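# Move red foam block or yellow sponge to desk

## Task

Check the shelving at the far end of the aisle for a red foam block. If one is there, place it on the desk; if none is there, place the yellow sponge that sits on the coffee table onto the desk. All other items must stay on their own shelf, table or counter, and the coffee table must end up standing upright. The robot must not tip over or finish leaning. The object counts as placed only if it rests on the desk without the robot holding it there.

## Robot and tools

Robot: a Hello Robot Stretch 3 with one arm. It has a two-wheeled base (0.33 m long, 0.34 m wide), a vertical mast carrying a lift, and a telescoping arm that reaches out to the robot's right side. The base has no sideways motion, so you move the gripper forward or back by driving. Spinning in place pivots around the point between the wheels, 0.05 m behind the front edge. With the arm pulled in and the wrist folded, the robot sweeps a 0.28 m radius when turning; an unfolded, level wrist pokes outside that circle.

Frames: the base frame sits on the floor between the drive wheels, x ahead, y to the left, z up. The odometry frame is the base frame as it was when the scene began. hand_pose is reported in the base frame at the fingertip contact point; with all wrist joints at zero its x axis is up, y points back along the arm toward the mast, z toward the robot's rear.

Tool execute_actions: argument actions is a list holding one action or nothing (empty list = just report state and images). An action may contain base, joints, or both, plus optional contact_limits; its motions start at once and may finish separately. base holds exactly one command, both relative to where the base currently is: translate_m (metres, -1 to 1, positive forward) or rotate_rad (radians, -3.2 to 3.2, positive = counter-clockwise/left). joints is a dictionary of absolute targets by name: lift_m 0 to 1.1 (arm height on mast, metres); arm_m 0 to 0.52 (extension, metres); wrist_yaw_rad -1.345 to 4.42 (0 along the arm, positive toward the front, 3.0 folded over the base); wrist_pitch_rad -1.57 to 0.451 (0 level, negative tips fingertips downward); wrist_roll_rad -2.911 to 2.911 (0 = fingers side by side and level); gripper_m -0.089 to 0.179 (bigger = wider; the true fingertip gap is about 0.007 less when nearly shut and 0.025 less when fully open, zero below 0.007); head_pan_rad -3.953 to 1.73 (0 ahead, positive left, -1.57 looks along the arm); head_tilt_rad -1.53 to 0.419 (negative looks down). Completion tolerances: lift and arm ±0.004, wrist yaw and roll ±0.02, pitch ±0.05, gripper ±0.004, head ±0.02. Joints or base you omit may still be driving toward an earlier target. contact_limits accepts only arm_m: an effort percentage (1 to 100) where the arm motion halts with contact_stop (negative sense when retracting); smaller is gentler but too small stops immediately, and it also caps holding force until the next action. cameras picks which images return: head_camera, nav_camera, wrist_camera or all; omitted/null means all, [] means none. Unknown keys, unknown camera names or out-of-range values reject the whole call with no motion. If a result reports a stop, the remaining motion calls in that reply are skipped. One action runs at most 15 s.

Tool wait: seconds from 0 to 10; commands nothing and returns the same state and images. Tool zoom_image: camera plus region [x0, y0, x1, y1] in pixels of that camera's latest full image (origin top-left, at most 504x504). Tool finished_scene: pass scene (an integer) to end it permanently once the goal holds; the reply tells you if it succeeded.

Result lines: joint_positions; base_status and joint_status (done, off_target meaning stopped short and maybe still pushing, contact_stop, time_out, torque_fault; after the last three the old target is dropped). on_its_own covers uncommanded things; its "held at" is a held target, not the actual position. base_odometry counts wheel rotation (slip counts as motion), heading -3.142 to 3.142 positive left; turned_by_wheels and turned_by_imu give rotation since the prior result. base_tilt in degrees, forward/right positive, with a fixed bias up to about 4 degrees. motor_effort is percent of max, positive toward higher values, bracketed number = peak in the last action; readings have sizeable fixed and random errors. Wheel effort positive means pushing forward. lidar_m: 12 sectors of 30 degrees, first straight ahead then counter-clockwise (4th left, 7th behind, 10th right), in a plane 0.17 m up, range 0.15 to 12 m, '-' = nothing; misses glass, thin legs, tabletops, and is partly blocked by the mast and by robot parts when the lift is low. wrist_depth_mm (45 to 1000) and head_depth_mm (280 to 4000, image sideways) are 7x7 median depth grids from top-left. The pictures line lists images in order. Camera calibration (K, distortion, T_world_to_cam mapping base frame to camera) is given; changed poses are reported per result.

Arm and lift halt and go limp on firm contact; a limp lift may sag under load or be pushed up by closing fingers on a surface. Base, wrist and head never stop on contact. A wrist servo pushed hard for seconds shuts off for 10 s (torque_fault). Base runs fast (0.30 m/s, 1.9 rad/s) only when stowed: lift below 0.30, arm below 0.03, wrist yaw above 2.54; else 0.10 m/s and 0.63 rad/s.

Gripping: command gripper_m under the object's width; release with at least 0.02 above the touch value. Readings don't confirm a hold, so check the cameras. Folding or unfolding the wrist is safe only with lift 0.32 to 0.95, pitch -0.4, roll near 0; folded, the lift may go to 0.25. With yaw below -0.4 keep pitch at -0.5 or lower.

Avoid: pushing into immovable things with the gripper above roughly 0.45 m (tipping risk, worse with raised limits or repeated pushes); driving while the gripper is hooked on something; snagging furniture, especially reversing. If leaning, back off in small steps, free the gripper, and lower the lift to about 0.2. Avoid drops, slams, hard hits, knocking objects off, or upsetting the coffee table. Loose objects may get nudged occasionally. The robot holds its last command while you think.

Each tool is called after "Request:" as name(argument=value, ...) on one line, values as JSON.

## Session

Request:
execute_actions(actions=[{"joints":{"head_tilt_rad":-0.6}}], cameras=["nav_camera"])

Request:
execute_actions(actions=[{"joints":{"head_pan_rad":-2.4}}], cameras=["nav_camera"])

Request:
execute_actions(actions=[{"joints":{"head_pan_rad":1.7}}], cameras=["nav_camera"])

Scene clock: 0.90 s.
base_odometry: x=+0.000 y=+0.000 heading=+0.000 (m, m, rad; odometry frame)
turned_by_wheels: +0.000 (rad since the last result)
turned_by_imu: +0.000 (rad since the last result)
base_tilt: forward=+0.8 right=+0.7 (deg)
lidar_m: 1.50 1.64 1.26 1.24 1.60 2.26 2.24 1.52 1.35 1.65 1.36 1.52
head_depth_mm: 1229 1363 1524 1738 1683 1404 1199 / 1243 1378 1550 1766 1695 1409 1205 / 1255 1393 1582 1801 1702 1417 1216 / 1282 1427 1606 1845 1707 1422 1214 / 1306 1459 1652 1894 1721 1428 1219 / 1320 1477 1669 1926 1731 1431 1228 / 1344 1499 1693 1956 1741 1442 1228
base_status: not commanded
joint_positions: lift_m=+0.303 arm_m=+0.002 wrist_yaw_rad=+2.807 wrist_pitch_rad=-0.439 wrist_roll_rad=-0.018 gripper_m=+0.037 head_pan_rad=+0.016 head_tilt_rad=-0.592
joint_status: all done
motor_effort: left_wheel=+0(0) right_wheel=-1(1) lift_m=+24(24) arm_m=-1(0) wrist_yaw_rad=+1(0) wrist_pitch_rad=+4(4) wrist_roll_rad=+0(0) gripper_m=-2(1) head_pan_rad=+1(1) head_tilt_rad=-2(23) (%)
hand_pose: x=+0.0515 y=+0.0628 z=+0.3113 quat_wxyz=(+0.267, +0.700, +0.040, +0.661) (m; base frame)
wrist_depth_mm: - - - - - - - / - - - - - - - / - 979 986 - 981 977 996 / 716 758 765 771 751 750 763 / 612 - 618 616 648 612 615 / 516 - - 515 - 515 517 / 466 - - 446 449 453 447
pictures: nav_camera (sideways: a quarter turn counterclockwise sets it upright)
camera_calibration (this result's frames):
nav_camera: T_world_to_cam=[[0.525704, -0.0208317, 0.850412, -1.06617], [-0.0170499, -0.999757, -0.0139503, 0.0706037], [0.850496, -0.00716568, -0.525932, 0.643133], [0, 0, 0, 1]] pos_world=[0.014713, 0.0529848, 1.24592]
Images, in order (width x height): nav_camera 672x504.

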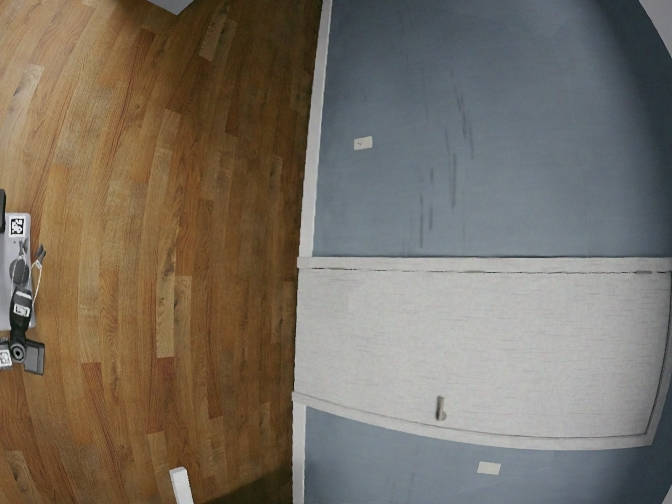

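Scene clock: 2.53 s.
base_odometry: x=+0.000 y=+0.000 heading=+0.000 (m, m, rad; odometry frame)
turned_by_wheels: +0.000 (rad since the last result)
turned_by_imu: +0.000 (rad since the last result)
base_tilt: forward=+0.7 right=+0.7 (deg)
lidar_m: 1.50 1.65 1.26 1.24 1.59 2.27 2.24 1.52 1.35 1.65 1.36 1.52
head_depth_mm: 2216 2410 2283 2106 1679 1403 1202 / 2194 2441 2166 2104 1691 1403 1203 / 2024 2241 1961 1955 1701 1416 1209 / 1859 2037 2096 2071 1714 1416 1215 / 1717 1746 2054 2162 1676 1428 1217 / 1591 1215 1456 1901 1733 1430 1227 / 1491 1237 1749 1941 1737 1436 1230
base_status: not commanded
joint_positions: lift_m=+0.303 arm_m=+0.002 wrist_yaw_rad=+2.807 wrist_pitch_rad=-0.439 wrist_roll_rad=-0.018 gripper_m=+0.037 head_pan_rad=-2.393 head_tilt_rad=-0.592
joint_status: all done
motor_effort: left_wheel=+0(0) right_wheel=-1(1) lift_m=+24(23) arm_m=+0(0) wrist_yaw_rad=+0(0) wrist_pitch_rad=+4(4) wrist_roll_rad=+0(0) gripper_m=+0(0) head_pan_rad=-2(30) head_tilt_rad=-2(3) (%)
hand_pose: x=+0.0515 y=+0.0628 z=+0.3113 quat_wxyz=(+0.267, +0.700, +0.040, +0.661) (m; base frame)
wrist_depth_mm: - - - - - - - / - - - - - - - / - 944 961 999 965 - 985 / 701 741 770 752 762 780 782 / 597 - 640 623 643 614 620 / 528 - - 521 - 524 515 / 460 - - 445 443 447 448
pictures: nav_camera (sideways: a quarter turn counterclockwise sets it upright)
camera_calibration (this result's frames):
nav_camera: T_world_to_cam=[[-0.404852, -0.336585, 0.850179, -1.06019], [-0.656377, 0.754304, -0.0139358, 0.0744847], [-0.636603, -0.56368, -0.526309, 0.652694], [0, 0, 0, 1]] pos_world=[0.0351762, -0.0451185, 1.24591]
Images, in order (width x height): nav_camera 672x504.

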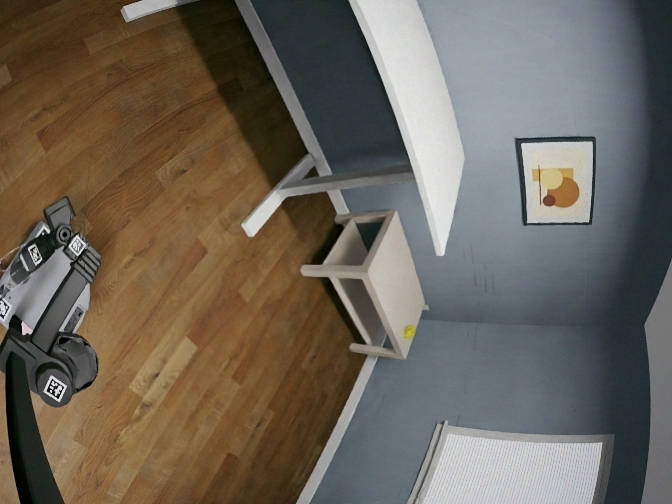

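Scene clock: 4.83 s.
base_odometry: x=+0.000 y=+0.000 heading=+0.000 (m, m, rad; odometry frame)
turned_by_wheels: +0.000 (rad since the last result)
turned_by_imu: +0.000 (rad since the last result)
base_tilt: forward=+0.7 right=+0.8 (deg)
lidar_m: 1.49 1.64 1.26 1.24 1.59 2.27 2.24 1.52 1.35 1.65 1.36 1.52
head_depth_mm: 1003 1114 1242 1407 1589 1402 1197 / 2557 1177 1306 1468 1611 1408 1209 / 2657 2994 2869 2132 1705 1410 1209 / 2682 2905 2745 2137 1699 1422 1214 / 1861 2120 2036 2007 1724 1426 1219 / 1403 2143 1654 1712 1782 - - / 1181 1290 1440 - - - -
base_status: not commanded
joint_positions: lift_m=+0.303 arm_m=+0.002 wrist_yaw_rad=+2.807 wrist_pitch_rad=-0.439 wrist_roll_rad=-0.018 gripper_m=+0.037 head_pan_rad=+1.693 head_tilt_rad=-0.592
joint_status: all done
motor_effort: left_wheel=+0(0) right_wheel=-1(1) lift_m=+24(24) arm_m=+0(0) wrist_yaw_rad=+0(1) wrist_pitch_rad=+4(4) wrist_roll_rad=+0(0) gripper_m=-1(0) head_pan_rad=+2(29) head_tilt_rad=-2(2) (%)
hand_pose: x=+0.0515 y=+0.0628 z=+0.3113 quat_wxyz=(+0.267, +0.700, +0.040, +0.661) (m; base frame)
wrist_depth_mm: - - - - - - - / - - - - - - - / - 955 969 1000 958 966 - / 732 740 739 778 744 785 753 / 602 - 626 607 649 619 612 / 518 - - 516 - 522 517 / 460 - - 449 450 454 447
pictures: nav_camera (sideways: a quarter turn counterclockwise sets it upright)
camera_calibration (this result's frames):
nav_camera: T_world_to_cam=[[-0.0351063, 0.525321, 0.850179, -1.06245], [0.995924, 0.0891095, -0.0139358, 0.0644056], [-0.0830798, 0.846225, -0.526309, 0.649318], [0, 0, 0, 1]] pos_world=[-0.0474965, 0.00291833, 1.24591]
Images, in order (width x height): nav_camera 672x504.

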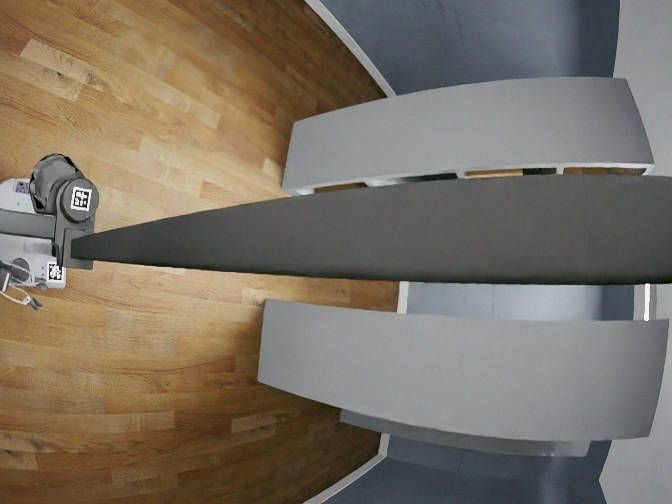

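Request:
execute_actions(actions=[{"base":{"rotate_rad":1.6},"joints":{"head_pan_rad":0,"head_tilt_rad":-0.45,"lift_m":0.28,"wrist_yaw_rad":3.0}}], cameras=["nav_camera","head_camera"])

Scene clock: 9.87 s.
base_odometry: x=+0.000 y=+0.000 heading=+1.600 (m, m, rad; odometry frame)
turned_by_wheels: +1.600 (rad since the last result)
turned_by_imu: +1.610 (rad since the last result)
base_tilt: forward=+0.6 right=+0.7 (deg)
lidar_m: 1.24 1.41 2.26 2.24 1.52 1.35 1.66 1.35 1.52 1.49 1.66 1.25
head_depth_mm: 996 1085 1187 1308 1459 1551 1291 / 1013 1101 1204 1329 1480 1562 1298 / 2559 2775 3025 2404 1566 1565 1300 / 2668 2903 3207 2659 1991 1573 1312 / 2681 2845 2907 2440 1987 1581 1310 / 1872 1961 2176 1902 1859 1598 1315 / 1860 1403 1435 1499 1653 1599 1325
base_status: done
joint_positions: lift_m=+0.280 arm_m=+0.002 wrist_yaw_rad=+2.998 wrist_pitch_rad=-0.439 wrist_roll_rad=-0.018 gripper_m=+0.037 head_pan_rad=+0.007 head_tilt_rad=-0.457
joint_status: all done
motor_effort: left_wheel=-1(6) right_wheel=+1(11) lift_m=+18(19) arm_m=+0(1) wrist_yaw_rad=+3(0) wrist_pitch_rad=+4(4) wrist_roll_rad=+0(0) gripper_m=+0(0) head_pan_rad=-2(31) head_tilt_rad=+2(11) (%)
hand_pose: x=+0.0105 y=+0.0727 z=+0.2882 quat_wxyz=(+0.203, +0.693, +0.106, +0.684) (m; base frame)
wrist_depth_mm: - - - - - - - / - - - - - - - / 911 903 930 951 932 913 912 / 707 724 704 710 729 713 707 / 585 571 - 593 589 593 580 / 489 504 - - - 496 502 / - - - - 425 422 422
pictures: head_camera (sideways: a quarter turn clockwise sets it upright), nav_camera (sideways: a quarter turn counterclockwise sets it upright)
camera_calibration (this result's frames):
head_camera: T_world_to_cam=[[-0.462151, 0.00936172, -0.886752, 1.17997], [-0.0274392, 0.999315, 0.0248506, -0.025272], [0.886377, 0.0358165, -0.461577, 0.553625], [0, 0, 0, 1]] pos_world=[0.0539114, -0.00562076, 1.30251]
nav_camera: T_world_to_cam=[[0.406541, -0.0261414, 0.913259, -1.14742], [-0.0233487, -0.999561, -0.018218, 0.076201], [0.913334, -0.013917, -0.406973, 0.48796], [0, 0, 0, 1]] pos_world=[0.0225815, 0.0529634, 1.24786]
Images, in order (width x height): head_camera 896x504, nav_camera 672x504.

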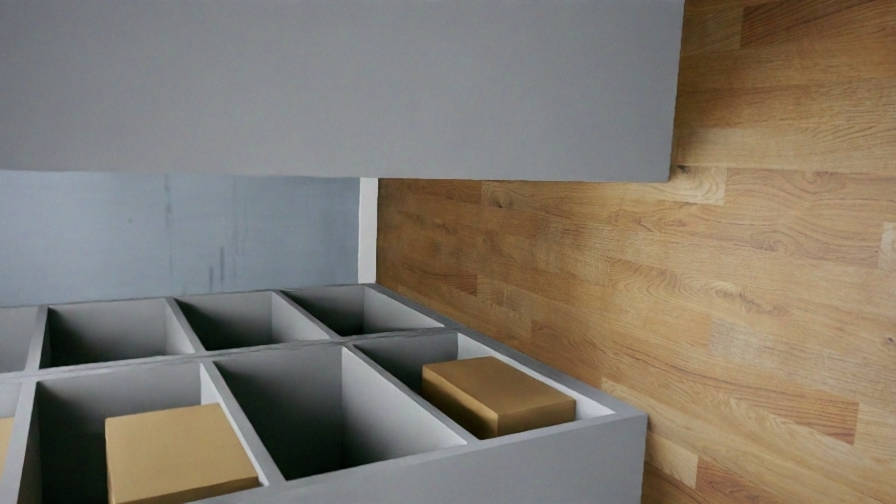

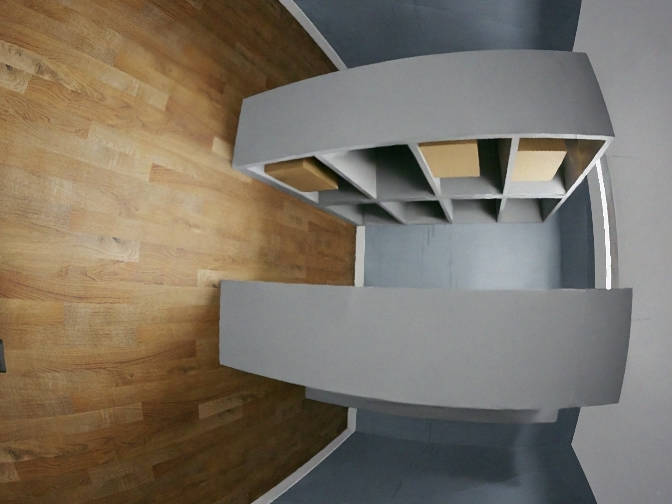

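Request:
execute_actions(actions=[{"base":{"rotate_rad":-0.11}}], cameras=[])

Request:
execute_actions(actions=[{"base":{"translate_m":0.95}}], cameras=[])

Request:
execute_actions(actions=[{"base":{"rotate_rad":0.17}}], cameras=["nav_camera"])

Scene clock: 16.53 s.
base_odometry: x=+0.000 y=+0.000 heading=+1.490 (m, m, rad; odometry frame)
turned_by_wheels: -0.110 (rad since the last result)
turned_by_imu: -0.111 (rad since the last result)
base_tilt: forward=+0.7 right=+0.7 (deg)
lidar_m: 1.24 1.41 2.30 2.23 1.52 1.35 1.65 1.36 1.55 1.49 1.59 1.28
head_depth_mm: 1022 1108 1213 1363 1751 1549 1292 / 1022 1110 1223 1351 1508 1558 1300 / 1026 1117 1223 1357 1517 1565 1303 / 1056 1150 3067 2419 1845 1573 1306 / 2656 2875 3139 2692 1993 1581 1318 / 2617 2853 2954 2454 1999 1595 1320 / 1860 1945 2131 1907 1814 1602 1327
base_status: done
joint_positions: lift_m=+0.280 arm_m=+0.002 wrist_yaw_rad=+2.998 wrist_pitch_rad=-0.439 wrist_roll_rad=-0.018 gripper_m=+0.037 head_pan_rad=+0.007 head_tilt_rad=-0.457
joint_status: not commanded
motor_effort: left_wheel=+1(6) right_wheel=-2(9) lift_m=+17(17) arm_m=+0(1) wrist_yaw_rad=+3(2) wrist_pitch_rad=+4(4) wrist_roll_rad=+0(0) gripper_m=+0(0) head_pan_rad=-2(2) head_tilt_rad=+2(3) (%)
hand_pose: x=+0.0105 y=+0.0727 z=+0.2882 quat_wxyz=(+0.203, +0.693, +0.106, +0.684) (m; base frame)
wrist_depth_mm: - - - - - - - / - - - - - - - / 906 937 915 912 933 945 908 / 708 734 718 727 718 701 721 / 577 579 - 573 597 583 592 / 483 508 - - - 491 496 / - - - - 429 427 427
pictures: none
No camera images: the call's "cameras" was empty. Leave "cameras" out to get every camera's image.

Scene clock: 21.40 s.
base_odometry: x=+0.077 y=+0.947 heading=+1.490 (m, m, rad; odometry frame)
turned_by_wheels: +0.000 (rad since the last result)
turned_by_imu: -0.002 (rad since the last result)
base_tilt: forward=+0.6 right=+0.7 (deg)
lidar_m: 0.29 0.91 0.70 2.22 2.32 2.24 2.30 2.12 1.59 1.55 0.41 0.30
head_depth_mm: - - - - 303 344 397 / - - - 283 305 346 400 / - - - 284 306 348 403 / - - - 285 308 356 414 / 1834 1980 2175 2400 2010 1588 1312 / 1834 2002 2163 2349 1992 1594 1316 / 1823 1927 2117 2231 1895 1568 1322
base_status: done
joint_positions: lift_m=+0.280 arm_m=+0.002 wrist_yaw_rad=+2.998 wrist_pitch_rad=-0.439 wrist_roll_rad=-0.018 gripper_m=+0.037 head_pan_rad=+0.007 head_tilt_rad=-0.457
joint_status: not commanded
motor_effort: left_wheel=+2(9) right_wheel=-3(5) lift_m=+18(17) arm_m=+0(0) wrist_yaw_rad=+1(3) wrist_pitch_rad=+4(4) wrist_roll_rad=+0(0) gripper_m=+0(0) head_pan_rad=-2(3) head_tilt_rad=+2(2) (%)
hand_pose: x=+0.0104 y=+0.0727 z=+0.2882 quat_wxyz=(+0.203, +0.693, +0.106, +0.684) (m; base frame)
wrist_depth_mm: - - - - 854 729 681 / - - - - 895 792 752 / 940 931 953 922 818 793 777 / 711 702 719 722 718 718 720 / 566 574 - 588 610 577 594 / 487 498 - - - 494 494 / - - - - 425 423 420
pictures: none
No camera images: the call's "cameras" was empty. Leave "cameras" out to get every camera's image.

Scene clock: 22.77 s.
base_odometry: x=+0.077 y=+0.947 heading=+1.660 (m, m, rad; odometry frame)
turned_by_wheels: +0.170 (rad since the last result)
turned_by_imu: +0.172 (rad since the last result)
base_tilt: forward=+0.6 right=+0.7 (deg)
lidar_m: 0.29 0.82 0.70 2.21 2.47 2.24 2.25 1.85 1.55 1.55 0.35 0.29
head_depth_mm: - - - - 293 327 375 / - - - - 299 338 388 / 1836 1988 2184 2348 324 363 422 / 1844 2015 2226 2439 1971 1574 1306 / 1871 2020 2192 2394 1990 1579 1313 / 1882 1992 2190 1686 1638 1556 1317 / 1153 1189 1286 1402 1355 1328 1281
base_status: done
joint_positions: lift_m=+0.280 arm_m=+0.002 wrist_yaw_rad=+2.998 wrist_pitch_rad=-0.439 wrist_roll_rad=-0.018 gripper_m=+0.037 head_pan_rad=+0.007 head_tilt_rad=-0.457
joint_status: not commanded
motor_effort: left_wheel=-1(6) right_wheel=+1(7) lift_m=+17(18) arm_m=-1(0) wrist_yaw_rad=+2(1) wrist_pitch_rad=+4(4) wrist_roll_rad=+0(0) gripper_m=+0(0) head_pan_rad=-2(2) head_tilt_rad=+2(3) (%)
hand_pose: x=+0.0104 y=+0.0727 z=+0.2882 quat_wxyz=(+0.203, +0.693, +0.106, +0.684) (m; base frame)
wrist_depth_mm: - - - - - 716 679 / - - - - - 782 671 / 950 884 918 909 915 752 716 / 713 716 722 734 700 716 715 / 576 584 - 590 611 593 580 / 486 500 - - - 495 499 / - - - - 423 430 426
pictures: nav_camera (sideways: a quarter turn counterclockwise sets it upright)
camera_calibration (this result's frames):
nav_camera: T_world_to_cam=[[0.406091, -0.0262328, 0.913456, -1.14767], [-0.0235569, -0.999556, -0.0182329, 0.0762217], [0.913529, -0.014114, -0.406528, 0.48738], [0, 0, 0, 1]] pos_world=[0.0226193, 0.05296, 1.24787]
Images, in order (width x height): nav_camera 672x504.

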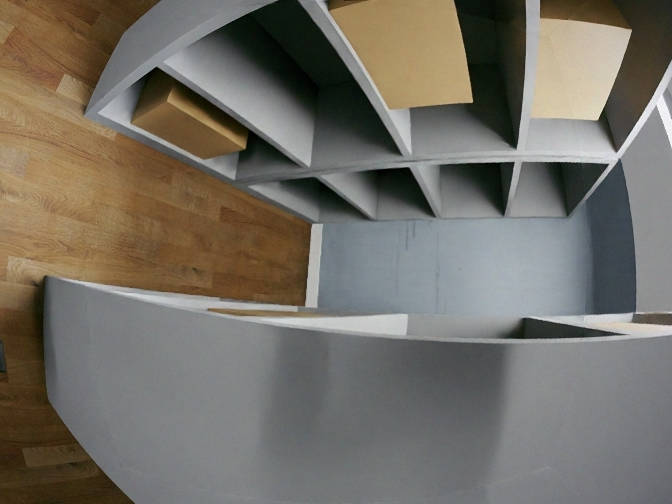

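Request:
execute_actions(actions=[{"base":{"translate_m":-0.3}}], cameras=[])

Request:
execute_actions(actions=[{"base":{"rotate_rad":0.9}}], cameras=[])

Request:
execute_actions(actions=[{"base":{"translate_m":0.48}}], cameras=[])

Request:
execute_actions(actions=[{"base":{"rotate_rad":-0.85}}], cameras=["nav_camera"])

Scene clock: 28.23 s.
base_odometry: x=+0.103 y=+0.648 heading=+1.660 (m, m, rad; odometry frame)
turned_by_wheels: +0.000 (rad since the last result)
turned_by_imu: +0.001 (rad since the last result)
base_tilt: forward=+0.8 right=+0.7 (deg)
lidar_m: 0.59 0.91 1.06 2.27 2.54 1.97 1.95 1.78 1.50 1.49 1.66 0.59
head_depth_mm: 446 483 528 581 648 731 835 / 455 493 540 595 664 752 867 / 464 503 551 617 692 785 910 / 2114 2306 2557 2665 1990 1571 1306 / 2132 2271 2472 2539 2001 1587 1316 / 2129 1886 1647 1782 1865 1585 1323 / 1337 1457 1596 1626 1485 1437 1329
base_status: done
joint_positions: lift_m=+0.280 arm_m=+0.002 wrist_yaw_rad=+2.998 wrist_pitch_rad=-0.439 wrist_roll_rad=-0.018 gripper_m=+0.037 head_pan_rad=+0.007 head_tilt_rad=-0.457
joint_status: not commanded
motor_effort: left_wheel=+0(8) right_wheel=+1(7) lift_m=+17(18) arm_m=+0(0) wrist_yaw_rad=+2(1) wrist_pitch_rad=+4(4) wrist_roll_rad=+0(0) gripper_m=+0(1) head_pan_rad=-2(2) head_tilt_rad=+2(3) (%)
hand_pose: x=+0.0104 y=+0.0727 z=+0.2882 quat_wxyz=(+0.203, +0.693, +0.106, +0.684) (m; base frame)
wrist_depth_mm: - - - - - - 820 / - - - - - - 786 / 918 941 908 920 937 919 764 / 710 729 711 718 723 727 715 / 575 575 - 579 611 586 582 / 486 505 - - - 488 500 / - - - - 423 427 423
pictures: none
No camera images: the call's "cameras" was empty. Leave "cameras" out to get every camera's image.

Scene clock: 30.03 s.
base_odometry: x=+0.103 y=+0.648 heading=+2.560 (m, m, rad; odometry frame)
turned_by_wheels: +0.900 (rad since the last result)
turned_by_imu: +0.907 (rad since the last result)
base_tilt: forward=+0.7 right=+0.7 (deg)
lidar_m: 0.91 2.27 2.39 1.97 1.95 1.95 1.53 1.49 1.57 0.60 0.59 1.07
head_depth_mm: 827 867 940 1547 1287 1395 1298 / 784 836 903 989 1119 1300 1301 / 904 978 1068 1178 1311 1446 1302 / 1072 2271 2463 2410 1915 1575 1309 / 2055 2240 2419 2568 1994 1583 1314 / 1963 2107 2288 2456 1996 1582 1319 / 1895 2028 2181 2369 2005 1605 1328
base_status: done
joint_positions: lift_m=+0.280 arm_m=+0.002 wrist_yaw_rad=+2.998 wrist_pitch_rad=-0.439 wrist_roll_rad=-0.018 gripper_m=+0.037 head_pan_rad=+0.007 head_tilt_rad=-0.457
joint_status: not commanded
motor_effort: left_wheel=+0(7) right_wheel=+1(10) lift_m=+18(18) arm_m=+0(0) wrist_yaw_rad=+2(2) wrist_pitch_rad=+4(4) wrist_roll_rad=+0(0) gripper_m=+0(1) head_pan_rad=-3(2) head_tilt_rad=+2(2) (%)
hand_pose: x=+0.0104 y=+0.0727 z=+0.2882 quat_wxyz=(+0.203, +0.693, +0.106, +0.684) (m; base frame)
wrist_depth_mm: - - - - - - - / - - - - - - - / 936 907 918 920 916 934 927 / 720 709 712 730 707 724 709 / 586 577 - 576 609 602 586 / 497 503 - - - 498 488 / - - - - 421 428 425
pictures: none
No camera images: the call's "cameras" was empty. Leave "cameras" out to get every camera's image.

Scene clock: 33.30 s.
base_odometry: x=-0.298 y=+0.912 heading=+2.560 (m, m, rad; odometry frame)
turned_by_wheels: +0.000 (rad since the last result)
turned_by_imu: -0.001 (rad since the last result)
base_tilt: forward=+0.6 right=+0.7 (deg)
lidar_m: 0.54 1.84 1.94 2.08 2.56 2.32 1.96 1.91 0.50 0.51 0.97 0.46
head_depth_mm: 415 441 470 504 543 589 645 / 471 504 544 589 644 709 788 / 545 590 644 709 788 887 1018 / 646 710 1994 2189 1849 1529 1281 / 1664 1803 1948 2155 1990 1584 1313 / 1600 1720 1858 2022 2010 1590 1322 / 1530 1634 1768 1932 1992 1605 1330
base_status: done
joint_positions: lift_m=+0.280 arm_m=+0.002 wrist_yaw_rad=+2.998 wrist_pitch_rad=-0.439 wrist_roll_rad=-0.018 gripper_m=+0.037 head_pan_rad=+0.007 head_tilt_rad=-0.457
joint_status: not commanded
motor_effort: left_wheel=-1(7) right_wheel=+1(9) lift_m=+18(17) arm_m=+0(0) wrist_yaw_rad=+1(2) wrist_pitch_rad=+4(4) wrist_roll_rad=+0(0) gripper_m=-1(1) head_pan_rad=-1(3) head_tilt_rad=+2(2) (%)
hand_pose: x=+0.0104 y=+0.0727 z=+0.2882 quat_wxyz=(+0.202, +0.693, +0.106, +0.684) (m; base frame)
wrist_depth_mm: - - - - - - - / - - - - - - - / 912 924 899 952 916 936 940 / 692 720 717 712 722 731 743 / 579 578 - 587 614 584 594 / 484 500 - - - 496 499 / - - - - 424 421 426
pictures: none
No camera images: the call's "cameras" was empty. Leave "cameras" out to get every camera's image.

Scene clock: 35.07 s.
base_odometry: x=-0.298 y=+0.912 heading=+1.710 (m, m, rad; odometry frame)
turned_by_wheels: -0.850 (rad since the last result)
turned_by_imu: -0.857 (rad since the last result)
base_tilt: forward=+0.7 right=+0.8 (deg)
lidar_m: 0.64 0.46 0.71 1.84 2.11 2.08 2.32 2.22 1.92 0.77 0.50 0.82
head_depth_mm: 1814 1963 2140 2335 1941 1555 1298 / 1854 2015 2188 2396 1960 1560 1301 / 1857 1980 2174 2313 1900 1562 1303 / 1057 1154 1219 1394 1315 1369 1274 / 1085 746 782 1406 1177 966 1027 / 1114 592 606 618 1147 917 674 / 1134 493 522 553 498 550 649
base_status: done
joint_positions: lift_m=+0.280 arm_m=+0.002 wrist_yaw_rad=+2.998 wrist_pitch_rad=-0.439 wrist_roll_rad=-0.018 gripper_m=+0.037 head_pan_rad=+0.007 head_tilt_rad=-0.457
joint_status: not commanded
motor_effort: left_wheel=+1(8) right_wheel=-2(8) lift_m=+18(17) arm_m=-1(1) wrist_yaw_rad=+3(1) wrist_pitch_rad=+4(4) wrist_roll_rad=+0(0) gripper_m=+0(0) head_pan_rad=-2(2) head_tilt_rad=+2(2) (%)
hand_pose: x=+0.0104 y=+0.0727 z=+0.2882 quat_wxyz=(+0.202, +0.693, +0.106, +0.684) (m; base frame)
wrist_depth_mm: - - - - - - 532 / - - - - - - 535 / 930 943 941 900 944 879 515 / 704 702 719 719 707 732 508 / 584 573 - 576 604 583 505 / 486 507 - - - 494 461 / - - - - 427 425 425
pictures: nav_camera (sideways: a quarter turn counterclockwise sets it upright)
camera_calibration (this result's frames):
nav_camera: T_world_to_cam=[[0.405913, -0.026253, 0.913535, -1.14778], [-0.0235999, -0.999555, -0.0182388, 0.0762296], [0.913607, -0.0141559, -0.406352, 0.48715], [0, 0, 0, 1]] pos_world=[0.0226322, 0.0529593, 1.24788]
Images, in order (width x height): nav_camera 672x504.

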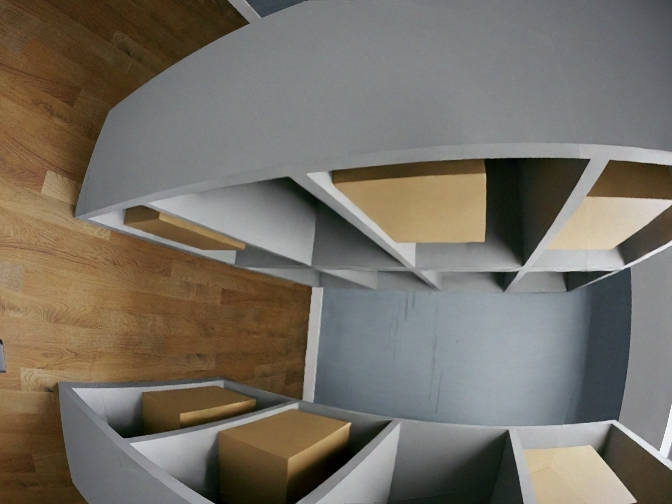

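Request:
execute_actions(actions=[{"base":{"rotate_rad":-0.45}}], cameras=[])

Request:
execute_actions(actions=[{"base":{"translate_m":0.4}}], cameras=[])

Request:
execute_actions(actions=[{"base":{"rotate_rad":0.3}}], cameras=["nav_camera"])

Scene clock: 39.13 s.
base_odometry: x=-0.298 y=+0.912 heading=+1.260 (m, m, rad; odometry frame)
turned_by_wheels: -0.450 (rad since the last result)
turned_by_imu: -0.454 (rad since the last result)
base_tilt: forward=+0.6 right=+0.7 (deg)
lidar_m: 0.82 0.63 0.46 1.84 1.85 2.22 2.08 2.31 2.13 1.92 0.67 0.50
head_depth_mm: 1112 1216 940 741 974 917 1140 / 1087 1188 1025 1053 1013 1144 1211 / 1084 1178 1270 1330 1499 1485 1304 / 1927 2082 2286 2449 1975 1576 1307 / 1890 2045 2235 2429 2002 1581 1317 / 1855 2001 2190 2363 1999 1590 1320 / 1817 1940 2097 1918 1501 1509 1237
base_status: done
joint_positions: lift_m=+0.280 arm_m=+0.002 wrist_yaw_rad=+2.998 wrist_pitch_rad=-0.439 wrist_roll_rad=-0.018 gripper_m=+0.037 head_pan_rad=+0.007 head_tilt_rad=-0.457
joint_status: not commanded
motor_effort: left_wheel=+1(7) right_wheel=-2(11) lift_m=+17(18) arm_m=+0(1) wrist_yaw_rad=+2(2) wrist_pitch_rad=+4(4) wrist_roll_rad=+0(0) gripper_m=+0(1) head_pan_rad=-2(2) head_tilt_rad=+2(3) (%)
hand_pose: x=+0.0104 y=+0.0727 z=+0.2882 quat_wxyz=(+0.202, +0.693, +0.106, +0.684) (m; base frame)
wrist_depth_mm: - - - - 658 442 472 / - - - - 690 458 507 / 932 926 908 920 689 493 560 / 700 712 720 717 690 549 601 / 580 574 - 585 618 564 592 / 484 504 - - - 495 486 / - - - - 420 429 428
pictures: none
No camera images: the call's "cameras" was empty. Leave "cameras" out to get every camera's image.

Scene clock: 42.13 s.
base_odometry: x=-0.175 y=+1.293 heading=+1.260 (m, m, rad; odometry frame)
turned_by_wheels: +0.000 (rad since the last result)
turned_by_imu: -0.001 (rad since the last result)
base_tilt: forward=+0.8 right=+0.8 (deg)
lidar_m: 0.62 0.68 0.42 0.35 0.35 2.31 2.47 2.65 2.06 0.26 0.63 0.44
head_depth_mm: 745 815 871 622 694 634 657 / 732 798 852 735 808 827 931 / 741 808 873 985 1082 1243 1249 / 1570 1709 1870 2069 1981 1571 1310 / 1544 1685 1825 2024 1985 1584 1313 / 1519 1656 1798 1975 2009 1581 1321 / 1491 1612 1761 1925 1945 1559 1324
base_status: done
joint_positions: lift_m=+0.280 arm_m=+0.002 wrist_yaw_rad=+2.998 wrist_pitch_rad=-0.439 wrist_roll_rad=-0.018 gripper_m=+0.037 head_pan_rad=+0.007 head_tilt_rad=-0.457
joint_status: not commanded
motor_effort: left_wheel=+1(8) right_wheel=-2(7) lift_m=+17(17) arm_m=+0(0) wrist_yaw_rad=+2(2) wrist_pitch_rad=+4(4) wrist_roll_rad=+0(0) gripper_m=+0(0) head_pan_rad=-2(1) head_tilt_rad=+2(2) (%)
hand_pose: x=+0.0104 y=+0.0727 z=+0.2882 quat_wxyz=(+0.202, +0.693, +0.106, +0.684) (m; base frame)
wrist_depth_mm: - - 756 592 437 475 515 / - - 393 652 470 522 719 / 894 923 440 674 518 573 739 / 697 703 475 571 583 635 694 / 583 578 - 564 584 590 597 / 488 514 - - - 493 487 / - - - - 419 428 425
pictures: none
No camera images: the call's "cameras" was empty. Leave "cameras" out to get every camera's image.

Scene clock: 43.53 s.
base_odometry: x=-0.175 y=+1.293 heading=+1.560 (m, m, rad; odometry frame)
turned_by_wheels: +0.300 (rad since the last result)
turned_by_imu: +0.303 (rad since the last result)
base_tilt: forward=+0.7 right=+0.7 (deg)
lidar_m: 1.83 0.48 0.41 0.35 2.06 2.47 2.50 2.37 1.86 0.26 0.45 0.44
head_depth_mm: 1506 1633 1795 1971 1873 1179 1208 / 1520 1650 1814 1990 1956 1565 1301 / 1542 1675 1828 2024 1969 1560 1303 / 1546 1685 1840 2049 1983 1587 1312 / 1550 1647 1830 1882 1884 1533 1314 / 1542 1644 1311 1393 1099 1237 1261 / 796 812 857 953 1074 945 908
base_status: done
joint_positions: lift_m=+0.280 arm_m=+0.002 wrist_yaw_rad=+2.998 wrist_pitch_rad=-0.439 wrist_roll_rad=-0.018 gripper_m=+0.037 head_pan_rad=+0.007 head_tilt_rad=-0.457
joint_status: not commanded
motor_effort: left_wheel=-1(6) right_wheel=+1(8) lift_m=+17(18) arm_m=-1(1) wrist_yaw_rad=+2(2) wrist_pitch_rad=+4(4) wrist_roll_rad=+0(0) gripper_m=-1(0) head_pan_rad=-1(2) head_tilt_rad=+3(2) (%)
hand_pose: x=+0.0104 y=+0.0727 z=+0.2882 quat_wxyz=(+0.202, +0.693, +0.106, +0.684) (m; base frame)
wrist_depth_mm: - - - 775 640 388 388 / - - - 843 636 414 408 / 933 915 895 753 640 450 458 / 704 702 713 583 536 510 507 / 583 575 - 547 526 543 538 / 477 501 - - - 497 483 / - - - - 419 429 427
pictures: nav_camera (sideways: a quarter turn counterclockwise sets it upright)
camera_calibration (this result's frames):
nav_camera: T_world_to_cam=[[0.405889, -0.0262576, 0.913545, -1.14779], [-0.0236104, -0.999555, -0.0182396, 0.0762307], [0.913618, -0.0141659, -0.406328, 0.487119], [0, 0, 0, 1]] pos_world=[0.0226342, 0.0529591, 1.24788]
Images, in order (width x height): nav_camera 672x504.

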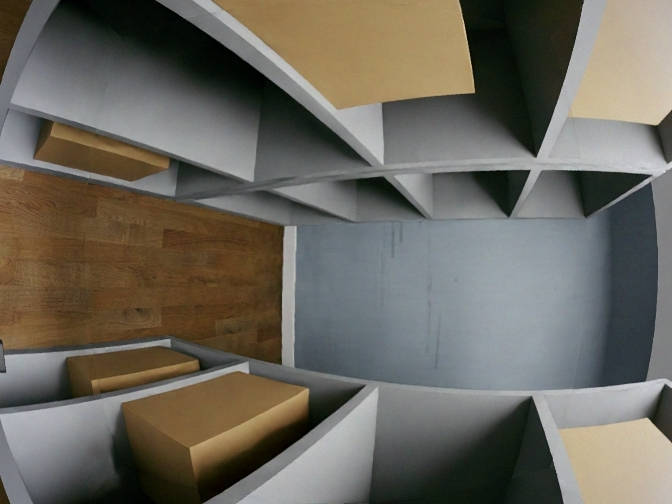

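Request:
execute_actions(actions=[{"base":{"rotate_rad":0.08}}], cameras=[])

Request:
execute_actions(actions=[{"base":{"translate_m":0.75},"joints":{"head_pan_rad":-0.9,"head_tilt_rad":-0.3}}], cameras=["nav_camera"])

Request:
execute_actions(actions=[{"joints":{"head_pan_rad":0.9}}], cameras=["nav_camera"])

Scene clock: 47.53 s.
base_odometry: x=-0.175 y=+1.293 heading=+1.640 (m, m, rad; odometry frame)
turned_by_wheels: +0.080 (rad since the last result)
turned_by_imu: +0.081 (rad since the last result)
base_tilt: forward=+0.8 right=+0.7 (deg)
lidar_m: 0.92 0.45 0.41 0.35 2.13 2.47 2.64 2.22 0.26 0.26 0.44 0.48
head_depth_mm: 1487 1613 1766 1942 1935 1550 1266 / 1519 1646 1801 1994 1957 1562 1300 / 1538 1679 1838 2033 1974 1564 1306 / 1555 1672 1855 2047 1936 1570 1305 / 1553 1645 1837 1583 1353 1325 1284 / 1148 845 884 986 1082 1001 1157 / 740 809 876 773 1107 947 802
base_status: done
joint_positions: lift_m=+0.280 arm_m=+0.002 wrist_yaw_rad=+2.998 wrist_pitch_rad=-0.439 wrist_roll_rad=-0.018 gripper_m=+0.037 head_pan_rad=+0.007 head_tilt_rad=-0.457
joint_status: not commanded
motor_effort: left_wheel=-1(7) right_wheel=+1(9) lift_m=+18(18) arm_m=-1(1) wrist_yaw_rad=+2(2) wrist_pitch_rad=+4(4) wrist_roll_rad=+0(0) gripper_m=-1(0) head_pan_rad=-2(2) head_tilt_rad=+2(3) (%)
hand_pose: x=+0.0104 y=+0.0727 z=+0.2882 quat_wxyz=(+0.202, +0.693, +0.106, +0.684) (m; base frame)
wrist_depth_mm: - - - - 762 415 368 / - - - - 844 403 388 / 921 921 892 830 695 431 419 / 723 699 722 653 582 476 470 / 583 574 - 548 513 506 495 / 488 507 - - - 491 485 / - - - - 419 427 430
pictures: none
No camera images: the call's "cameras" was empty. Leave "cameras" out to get every camera's image.

Scene clock: 51.83 s.
base_odometry: x=-0.227 y=+2.041 heading=+1.640 (m, m, rad; odometry frame)
turned_by_wheels: +0.000 (rad since the last result)
turned_by_imu: -0.002 (rad since the last result)
base_tilt: forward=+0.7 right=+0.7 (deg)
lidar_m: 1.07 0.28 0.25 0.29 0.27 0.42 3.22 0.50 0.41 0.40 1.35 1.10
head_depth_mm: 1204 1329 1368 1104 1417 1195 1358 / 1325 1437 1500 1619 1426 1586 1372 / 1252 1362 1410 1543 1508 1704 1440 / 1165 1248 1315 1429 1518 1647 1459 / 1136 1206 1271 1350 1440 1535 1464 / 1064 1114 1171 1232 1308 1387 1425 / 992 1036 1086 1142 1204 1272 1344
base_status: done
joint_positions: lift_m=+0.280 arm_m=+0.002 wrist_yaw_rad=+2.998 wrist_pitch_rad=-0.439 wrist_roll_rad=-0.018 gripper_m=+0.037 head_pan_rad=-0.893 head_tilt_rad=-0.309
joint_status: all done
motor_effort: left_wheel=-1(7) right_wheel=+1(10) lift_m=+18(18) arm_m=-1(1) wrist_yaw_rad=+2(2) wrist_pitch_rad=+4(4) wrist_roll_rad=+0(0) gripper_m=-2(0) head_pan_rad=-2(29) head_tilt_rad=+4(13) (%)
hand_pose: x=+0.0104 y=+0.0727 z=+0.2882 quat_wxyz=(+0.202, +0.693, +0.106, +0.684) (m; base frame)
wrist_depth_mm: 343 - 421 661 577 239 230 / 307 306 384 735 558 261 252 / 341 334 442 763 532 285 282 / 381 375 466 588 514 310 570 / 429 426 - 482 411 345 483 / 464 442 - - - 398 399 / - - - - 426 422 416
pictures: nav_camera (sideways: a quarter turn counterclockwise sets it upright)
camera_calibration (this result's frames):
nav_camera: T_world_to_cam=[[0.145016, -0.226427, 0.963173, -1.21099], [-0.79563, -0.605364, -0.0225213, 0.0865183], [0.588169, -0.763063, -0.267939, 0.309002], [0, 0, 0, 1]] pos_world=[0.062703, 0.013963, 1.25113]
Images, in order (width x height): nav_camera 672x504.

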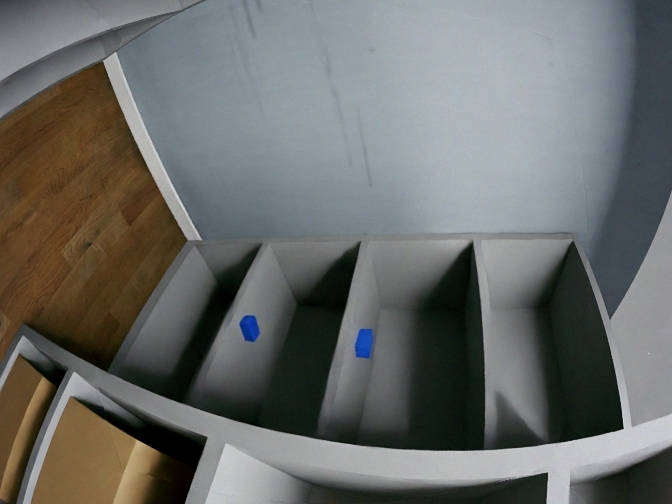

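Scene clock: 53.23 s.
base_odometry: x=-0.227 y=+2.041 heading=+1.640 (m, m, rad; odometry frame)
turned_by_wheels: +0.000 (rad since the last result)
turned_by_imu: +0.000 (rad since the last result)
base_tilt: forward=+0.7 right=+0.7 (deg)
lidar_m: 1.07 0.28 0.25 0.29 0.27 0.42 3.23 0.50 0.41 0.40 1.34 1.11
head_depth_mm: 609 815 878 871 581 437 374 / - - - - 287 302 333 / - - - - 291 303 323 / - - - - - - 286 / - - - - - 313 328 / - - 303 327 374 418 358 / 314 345 413 519 571 451 359
base_status: not commanded
joint_positions: lift_m=+0.280 arm_m=+0.002 wrist_yaw_rad=+2.998 wrist_pitch_rad=-0.439 wrist_roll_rad=-0.018 gripper_m=+0.037 head_pan_rad=+0.893 head_tilt_rad=-0.309
joint_status: all done
motor_effort: left_wheel=+0(0) right_wheel=+0(0) lift_m=+18(17) arm_m=-1(1) wrist_yaw_rad=+2(1) wrist_pitch_rad=+4(4) wrist_roll_rad=+0(0) gripper_m=-1(0) head_pan_rad=+2(33) head_tilt_rad=+4(3) (%)
hand_pose: x=+0.0104 y=+0.0727 z=+0.2882 quat_wxyz=(+0.202, +0.693, +0.106, +0.684) (m; base frame)
wrist_depth_mm: 343 - 422 675 597 240 230 / 308 307 388 731 564 260 255 / 347 337 442 737 529 284 284 / 382 372 466 577 512 309 567 / 440 422 - 472 406 348 475 / 459 440 - - - 402 404 / - - - - 421 420 410
pictures: nav_camera (sideways: a quarter turn counterclockwise sets it upright)
camera_calibration (this result's frames):
nav_camera: T_world_to_cam=[[0.190311, 0.189948, 0.963173, -1.21126], [0.761048, -0.648304, -0.0225213, 0.0770225], [0.620151, 0.737307, -0.267939, 0.308807], [0, 0, 0, 1]] pos_world=[-0.0196077, 0.0523258, 1.25113]
Images, in order (width x height): nav_camera 672x504.

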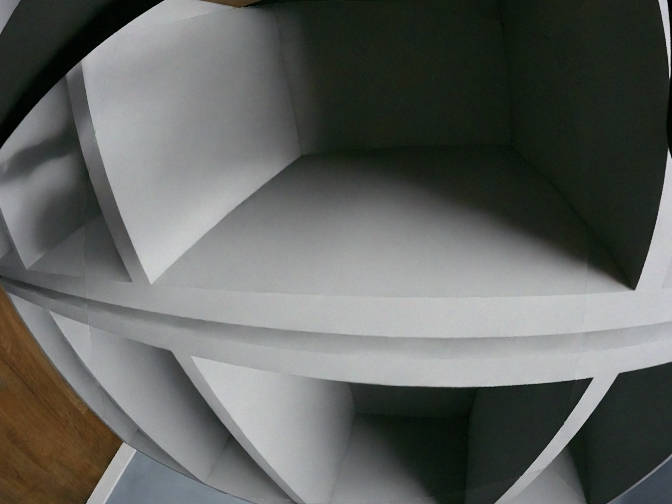

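Request:
execute_actions(actions=[{"base":{"rotate_rad":-0.12},"joints":{"head_pan_rad":1.3,"head_tilt_rad":-0.4}}], cameras=[])

Request:
execute_actions(actions=[{"base":{"translate_m":0.45}}], cameras=["nav_camera"])

Request:
execute_actions(actions=[{"joints":{"head_pan_rad":-1.57}}], cameras=["nav_camera"])

Scene clock: 57.40 s.
base_odometry: x=-0.227 y=+2.041 heading=+1.520 (m, m, rad; odometry frame)
turned_by_wheels: -0.120 (rad since the last result)
turned_by_imu: -0.121 (rad since the last result)
base_tilt: forward=+0.7 right=+0.6 (deg)
lidar_m: 1.07 0.30 0.25 0.40 0.31 0.36 3.15 0.55 0.42 0.40 0.41 1.13
head_depth_mm: - - - - - 309 329 / - - - - - 289 304 / - 295 309 320 337 364 326 / 349 386 432 489 489 401 328 / 540 585 636 679 519 402 329 / 540 579 624 663 523 405 331 / 529 566 610 654 527 407 332
base_status: done
joint_positions: lift_m=+0.280 arm_m=+0.002 wrist_yaw_rad=+2.998 wrist_pitch_rad=-0.439 wrist_roll_rad=-0.018 gripper_m=+0.037 head_pan_rad=+1.293 head_tilt_rad=-0.395
joint_status: all done
motor_effort: left_wheel=+1(6) right_wheel=-3(9) lift_m=+17(18) arm_m=-1(1) wrist_yaw_rad=+2(1) wrist_pitch_rad=+4(4) wrist_roll_rad=+0(0) gripper_m=+0(0) head_pan_rad=+3(18) head_tilt_rad=-1(7) (%)
hand_pose: x=+0.0104 y=+0.0727 z=+0.2882 quat_wxyz=(+0.202, +0.693, +0.106, +0.684) (m; base frame)
wrist_depth_mm: 342 - 637 658 362 252 665 / 276 282 688 734 356 275 742 / 305 307 678 770 363 303 745 / 339 338 566 580 366 347 578 / 384 379 - 476 395 443 478 / 409 413 - - - 439 439 / - - - - 432 425 431
pictures: none
No camera images: the call's "cameras" was empty. Leave "cameras" out to get every camera's image.

Scene clock: 60.57 s.
base_odometry: x=-0.204 y=+2.490 heading=+1.520 (m, m, rad; odometry frame)
turned_by_wheels: +0.000 (rad since the last result)
turned_by_imu: -0.001 (rad since the last result)
base_tilt: forward=+0.7 right=+0.7 (deg)
lidar_m: 0.65 0.63 0.67 0.65 0.32 0.31 1.19 0.59 0.51 1.15 0.88 0.67
head_depth_mm: 579 626 682 706 507 395 324 / 566 612 665 699 510 397 325 / 553 597 646 681 513 398 326 / 542 583 631 671 516 401 328 / 531 570 617 656 519 403 329 / 520 558 602 647 523 405 331 / 510 546 588 635 527 407 332
base_status: done
joint_positions: lift_m=+0.280 arm_m=+0.002 wrist_yaw_rad=+2.998 wrist_pitch_rad=-0.439 wrist_roll_rad=-0.018 gripper_m=+0.037 head_pan_rad=+1.293 head_tilt_rad=-0.395
joint_status: not commanded
motor_effort: left_wheel=+2(9) right_wheel=-2(6) lift_m=+18(18) arm_m=+0(1) wrist_yaw_rad=+2(2) wrist_pitch_rad=+4(4) wrist_roll_rad=+0(0) gripper_m=+1(0) head_pan_rad=+2(2) head_tilt_rad=-1(1) (%)
hand_pose: x=+0.0104 y=+0.0727 z=+0.2882 quat_wxyz=(+0.202, +0.693, +0.106, +0.684) (m; base frame)
wrist_depth_mm: 302 - 637 638 641 639 660 / 304 385 688 702 701 710 697 / 303 379 730 733 765 746 674 / 301 410 588 584 592 584 582 / 328 444 - 474 491 476 480 / 366 405 - - - 413 411 / - - - - 423 420 423
pictures: nav_camera (sideways: a quarter turn counterclockwise sets it upright)
camera_calibration (this result's frames):
nav_camera: T_world_to_cam=[[0.123629, 0.327491, 0.936731, -1.17633], [0.952994, -0.302322, -0.0200801, 0.072671], [0.276618, 0.895182, -0.349473, 0.417016], [0, 0, 0, 1]] pos_world=[-0.0391816, 0.0339017, 1.2491]
Images, in order (width x height): nav_camera 672x504.

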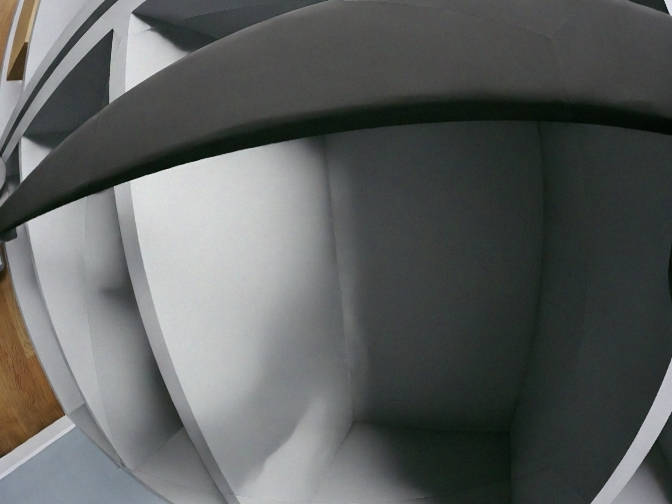

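Scene clock: 62.37 s.
base_odometry: x=-0.204 y=+2.490 heading=+1.520 (m, m, rad; odometry frame)
turned_by_wheels: +0.000 (rad since the last result)
turned_by_imu: +0.000 (rad since the last result)
base_tilt: forward=+0.7 right=+0.7 (deg)
lidar_m: 0.65 0.63 0.67 0.65 0.32 0.31 1.19 0.59 0.51 1.15 0.88 0.67
head_depth_mm: 876 951 951 909 1050 1102 1177 / 1092 1172 1179 1380 1258 1422 1275 / 1101 1180 1200 1401 1261 1472 1291 / 1107 1192 1222 1411 1264 1475 1297 / 1109 1197 1240 1421 1277 1479 1302 / 1116 1209 1257 1431 1285 1492 1311 / 1088 1212 1275 1409 1293 1405 1324
base_status: not commanded
joint_positions: lift_m=+0.280 arm_m=+0.002 wrist_yaw_rad=+2.998 wrist_pitch_rad=-0.439 wrist_roll_rad=-0.018 gripper_m=+0.037 head_pan_rad=-1.563 head_tilt_rad=-0.395
joint_status: all done
motor_effort: left_wheel=+1(1) right_wheel=-2(3) lift_m=+18(18) arm_m=-1(1) wrist_yaw_rad=+2(2) wrist_pitch_rad=+4(4) wrist_roll_rad=+0(0) gripper_m=+0(1) head_pan_rad=-3(28) head_tilt_rad=-1(1) (%)
hand_pose: x=+0.0104 y=+0.0727 z=+0.2882 quat_wxyz=(+0.202, +0.693, +0.106, +0.684) (m; base frame)
wrist_depth_mm: 302 - 646 634 632 651 645 / 303 387 706 694 708 715 664 / 303 384 741 730 741 777 681 / 302 405 580 582 581 593 584 / 331 441 - 479 498 469 485 / 368 407 - - - 408 411 / - - - - 425 423 425
pictures: nav_camera (sideways: a quarter turn counterclockwise sets it upright)
camera_calibration (this result's frames):
nav_camera: T_world_to_cam=[[-0.0262665, -0.349064, 0.936731, -1.17541], [-0.999571, 0.0213302, -0.02008, 0.0845816], [-0.0129715, -0.936856, -0.349474, 0.418784], [0, 0, 0, 1]] pos_world=[0.0591037, -0.0197575, 1.2491]
Images, in order (width x height): nav_camera 672x504.

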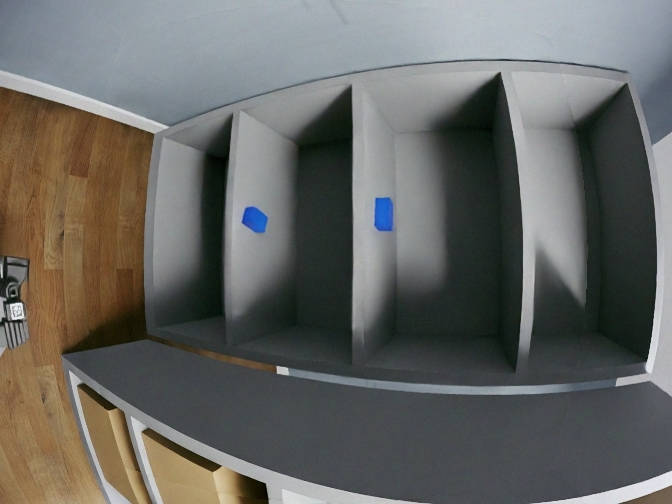

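Request:
execute_actions(actions=[{"base":{"rotate_rad":-3.0},"joints":{"head_pan_rad":-1.4,"head_tilt_rad":-0.9}}], cameras=["nav_camera"])

Request:
execute_actions(actions=[{"joints":{"head_pan_rad":0,"head_tilt_rad":-0.6}}], cameras=["nav_camera"])

Scene clock: 67.90 s.
base_odometry: x=-0.204 y=+2.490 heading=-1.480 (m, m, rad; odometry frame)
turned_by_wheels: -3.000 (rad since the last result)
turned_by_imu: -2.415 (rad since the last result)
base_tilt: forward=+0.7 right=+0.6 (deg)
lidar_m: 0.45 0.63 1.16 0.74 0.65 0.65 0.69 0.73 0.47 0.37 0.65 0.69
head_depth_mm: 304 365 407 662 794 721 1031 / 336 381 438 559 771 1123 - / 379 440 531 643 847 1171 - / 611 526 1064 936 1314 1233 1111 / 612 1220 1075 1242 1386 1238 1114 / 631 1255 1164 1563 1401 1247 1120 / 1068 1226 1821 1608 1396 1243 1126
base_status: done
joint_positions: lift_m=+0.280 arm_m=+0.002 wrist_yaw_rad=+3.001 wrist_pitch_rad=-0.441 wrist_roll_rad=-0.018 gripper_m=+0.037 head_pan_rad=-1.402 head_tilt_rad=-0.896
joint_status: all done
motor_effort: left_wheel=+2(43) right_wheel=-2(67) lift_m=+24(25) arm_m=-1(0) wrist_yaw_rad=+0(1) wrist_pitch_rad=+5(5) wrist_roll_rad=+0(0) gripper_m=-1(0) head_pan_rad=+0(13) head_tilt_rad=-1(20) (%)
hand_pose: x=+0.0099 y=+0.0725 z=+0.2875 quat_wxyz=(+0.202, +0.693, +0.108, +0.684) (m; base frame)
wrist_depth_mm: 503 - 743 926 - - 927 / 528 581 820 - - - 972 / 556 625 853 910 888 811 752 / 577 641 679 706 706 709 681 / 561 565 - 572 601 588 594 / 481 505 - - - 494 500 / - - - - 428 422 428
pictures: nav_camera (sideways: a quarter turn counterclockwise sets it upright)
camera_calibration (this result's frames):
nav_camera: T_world_to_cam=[[0.0980259, -0.749888, 0.654262, -0.807899], [-0.991158, -0.132637, -0.00352103, 0.0629645], [0.0894198, -0.648132, -0.756259, 0.947381], [0, 0, 0, 1]] pos_world=[0.0568882, 0.0165466, 1.24527]
Images, in order (width x height): nav_camera 672x504.

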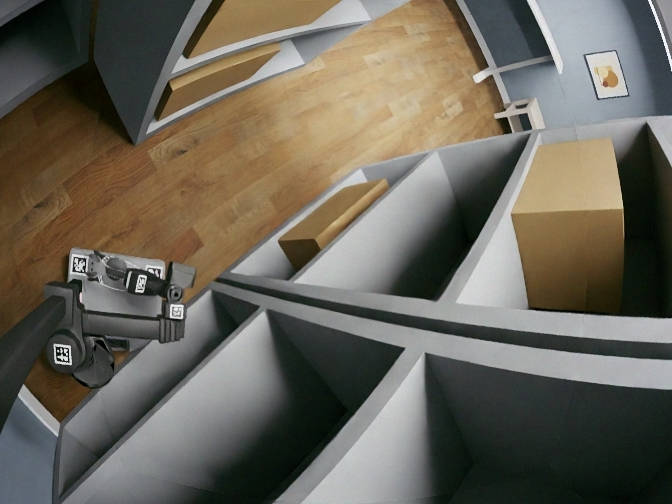

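Scene clock: 69.13 s.
base_odometry: x=-0.204 y=+2.490 heading=-1.480 (m, m, rad; odometry frame)
turned_by_wheels: +0.000 (rad since the last result)
turned_by_imu: +0.000 (rad since the last result)
base_tilt: forward=+0.7 right=+0.7 (deg)
lidar_m: 0.45 0.63 1.16 0.74 0.65 0.65 0.70 0.73 0.47 0.37 0.65 0.69
head_depth_mm: 1106 951 748 903 1254 1358 1193 / 1125 968 679 818 908 1182 1197 / 1010 979 655 741 756 972 1134 / 369 405 457 527 623 763 974 / 365 415 481 573 706 920 1165 / 409 473 561 688 891 1244 1213 / 464 549 671 863 1057 1285 1224
base_status: not commanded
joint_positions: lift_m=+0.280 arm_m=+0.002 wrist_yaw_rad=+3.001 wrist_pitch_rad=-0.441 wrist_roll_rad=-0.018 gripper_m=+0.037 head_pan_rad=-0.007 head_tilt_rad=-0.606
joint_status: all done
motor_effort: left_wheel=+2(1) right_wheel=-2(2) lift_m=+24(24) arm_m=+0(0) wrist_yaw_rad=+0(0) wrist_pitch_rad=+5(5) wrist_roll_rad=+0(0) gripper_m=+0(1) head_pan_rad=+3(31) head_tilt_rad=+2(16) (%)
hand_pose: x=+0.0099 y=+0.0725 z=+0.2875 quat_wxyz=(+0.202, +0.693, +0.108, +0.684) (m; base frame)
wrist_depth_mm: 494 - 755 907 - - 945 / 534 583 833 - - - 961 / 551 635 845 940 891 805 753 / 578 648 712 696 717 730 687 / 574 579 - 591 595 586 593 / 493 505 - - - 491 488 / - - - - 427 425 426
pictures: nav_camera (sideways: a quarter turn counterclockwise sets it upright)
camera_calibration (this result's frames):
nav_camera: T_world_to_cam=[[0.537153, -0.0329561, 0.842841, -1.05637], [-0.0401427, -0.999103, -0.0134827, 0.0701355], [0.842529, -0.0265917, -0.537994, 0.658875], [0, 0, 0, 1]] pos_world=[0.0151259, 0.0527794, 1.24577]
Images, in order (width x height): nav_camera 672x504.

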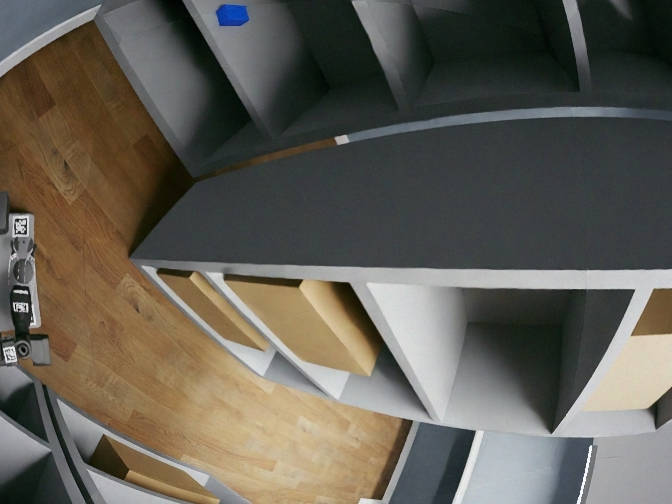

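Request:
execute_actions(actions=[{"base":{"rotate_rad":-0.6}}], cameras=["nav_camera"])

Scene clock: 71.80 s.
base_odometry: x=-0.204 y=+2.490 heading=-2.080 (m, m, rad; odometry frame)
turned_by_wheels: -0.600 (rad since the last result)
turned_by_imu: -0.605 (rad since the last result)
base_tilt: forward=+0.7 right=+0.7 (deg)
lidar_m: 0.79 0.45 0.56 1.24 0.78 0.65 0.65 0.67 0.73 0.54 0.37 0.65
head_depth_mm: 3363 3643 2740 2066 1613 1365 1195 / 3493 3770 2776 2072 1676 1398 1199 / 3560 3802 2795 2098 1685 1402 1206 / 3603 3879 2834 2043 1642 1410 1210 / 1051 1102 1295 1337 1509 1324 1188 / 1040 1028 1269 902 926 1017 1035 / 1059 1039 714 793 721 770 767
base_status: done
joint_positions: lift_m=+0.280 arm_m=+0.002 wrist_yaw_rad=+3.001 wrist_pitch_rad=-0.441 wrist_roll_rad=-0.018 gripper_m=+0.037 head_pan_rad=-0.007 head_tilt_rad=-0.605
joint_status: not commanded
motor_effort: left_wheel=+1(8) right_wheel=-2(11) lift_m=+25(25) arm_m=+0(1) wrist_yaw_rad=+0(0) wrist_pitch_rad=+5(5) wrist_roll_rad=+0(0) gripper_m=+0(0) head_pan_rad=+3(1) head_tilt_rad=+1(2) (%)
hand_pose: x=+0.0099 y=+0.0725 z=+0.2875 quat_wxyz=(+0.202, +0.693, +0.108, +0.684) (m; base frame)
wrist_depth_mm: 666 - - - - 714 422 / 690 865 - - 985 679 420 / 692 842 903 904 879 662 409 / 668 717 716 719 710 632 429 / 574 579 - 581 598 561 468 / 483 507 - - - 487 488 / - - - - 419 424 423
pictures: nav_camera (sideways: a quarter turn counterclockwise sets it upright)
camera_calibration (this result's frames):
nav_camera: T_world_to_cam=[[0.536538, -0.0328427, 0.843237, -1.05688], [-0.0399299, -0.999111, -0.0135069, 0.0701658], [0.842931, -0.0264234, -0.537373, 0.658064], [0, 0, 0, 1]] pos_world=[0.0151565, 0.0527809, 1.24577]
Images, in order (width x height): nav_camera 672x504.

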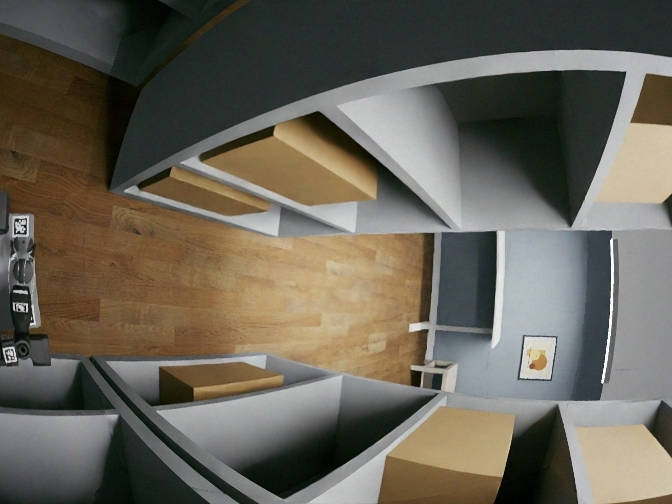

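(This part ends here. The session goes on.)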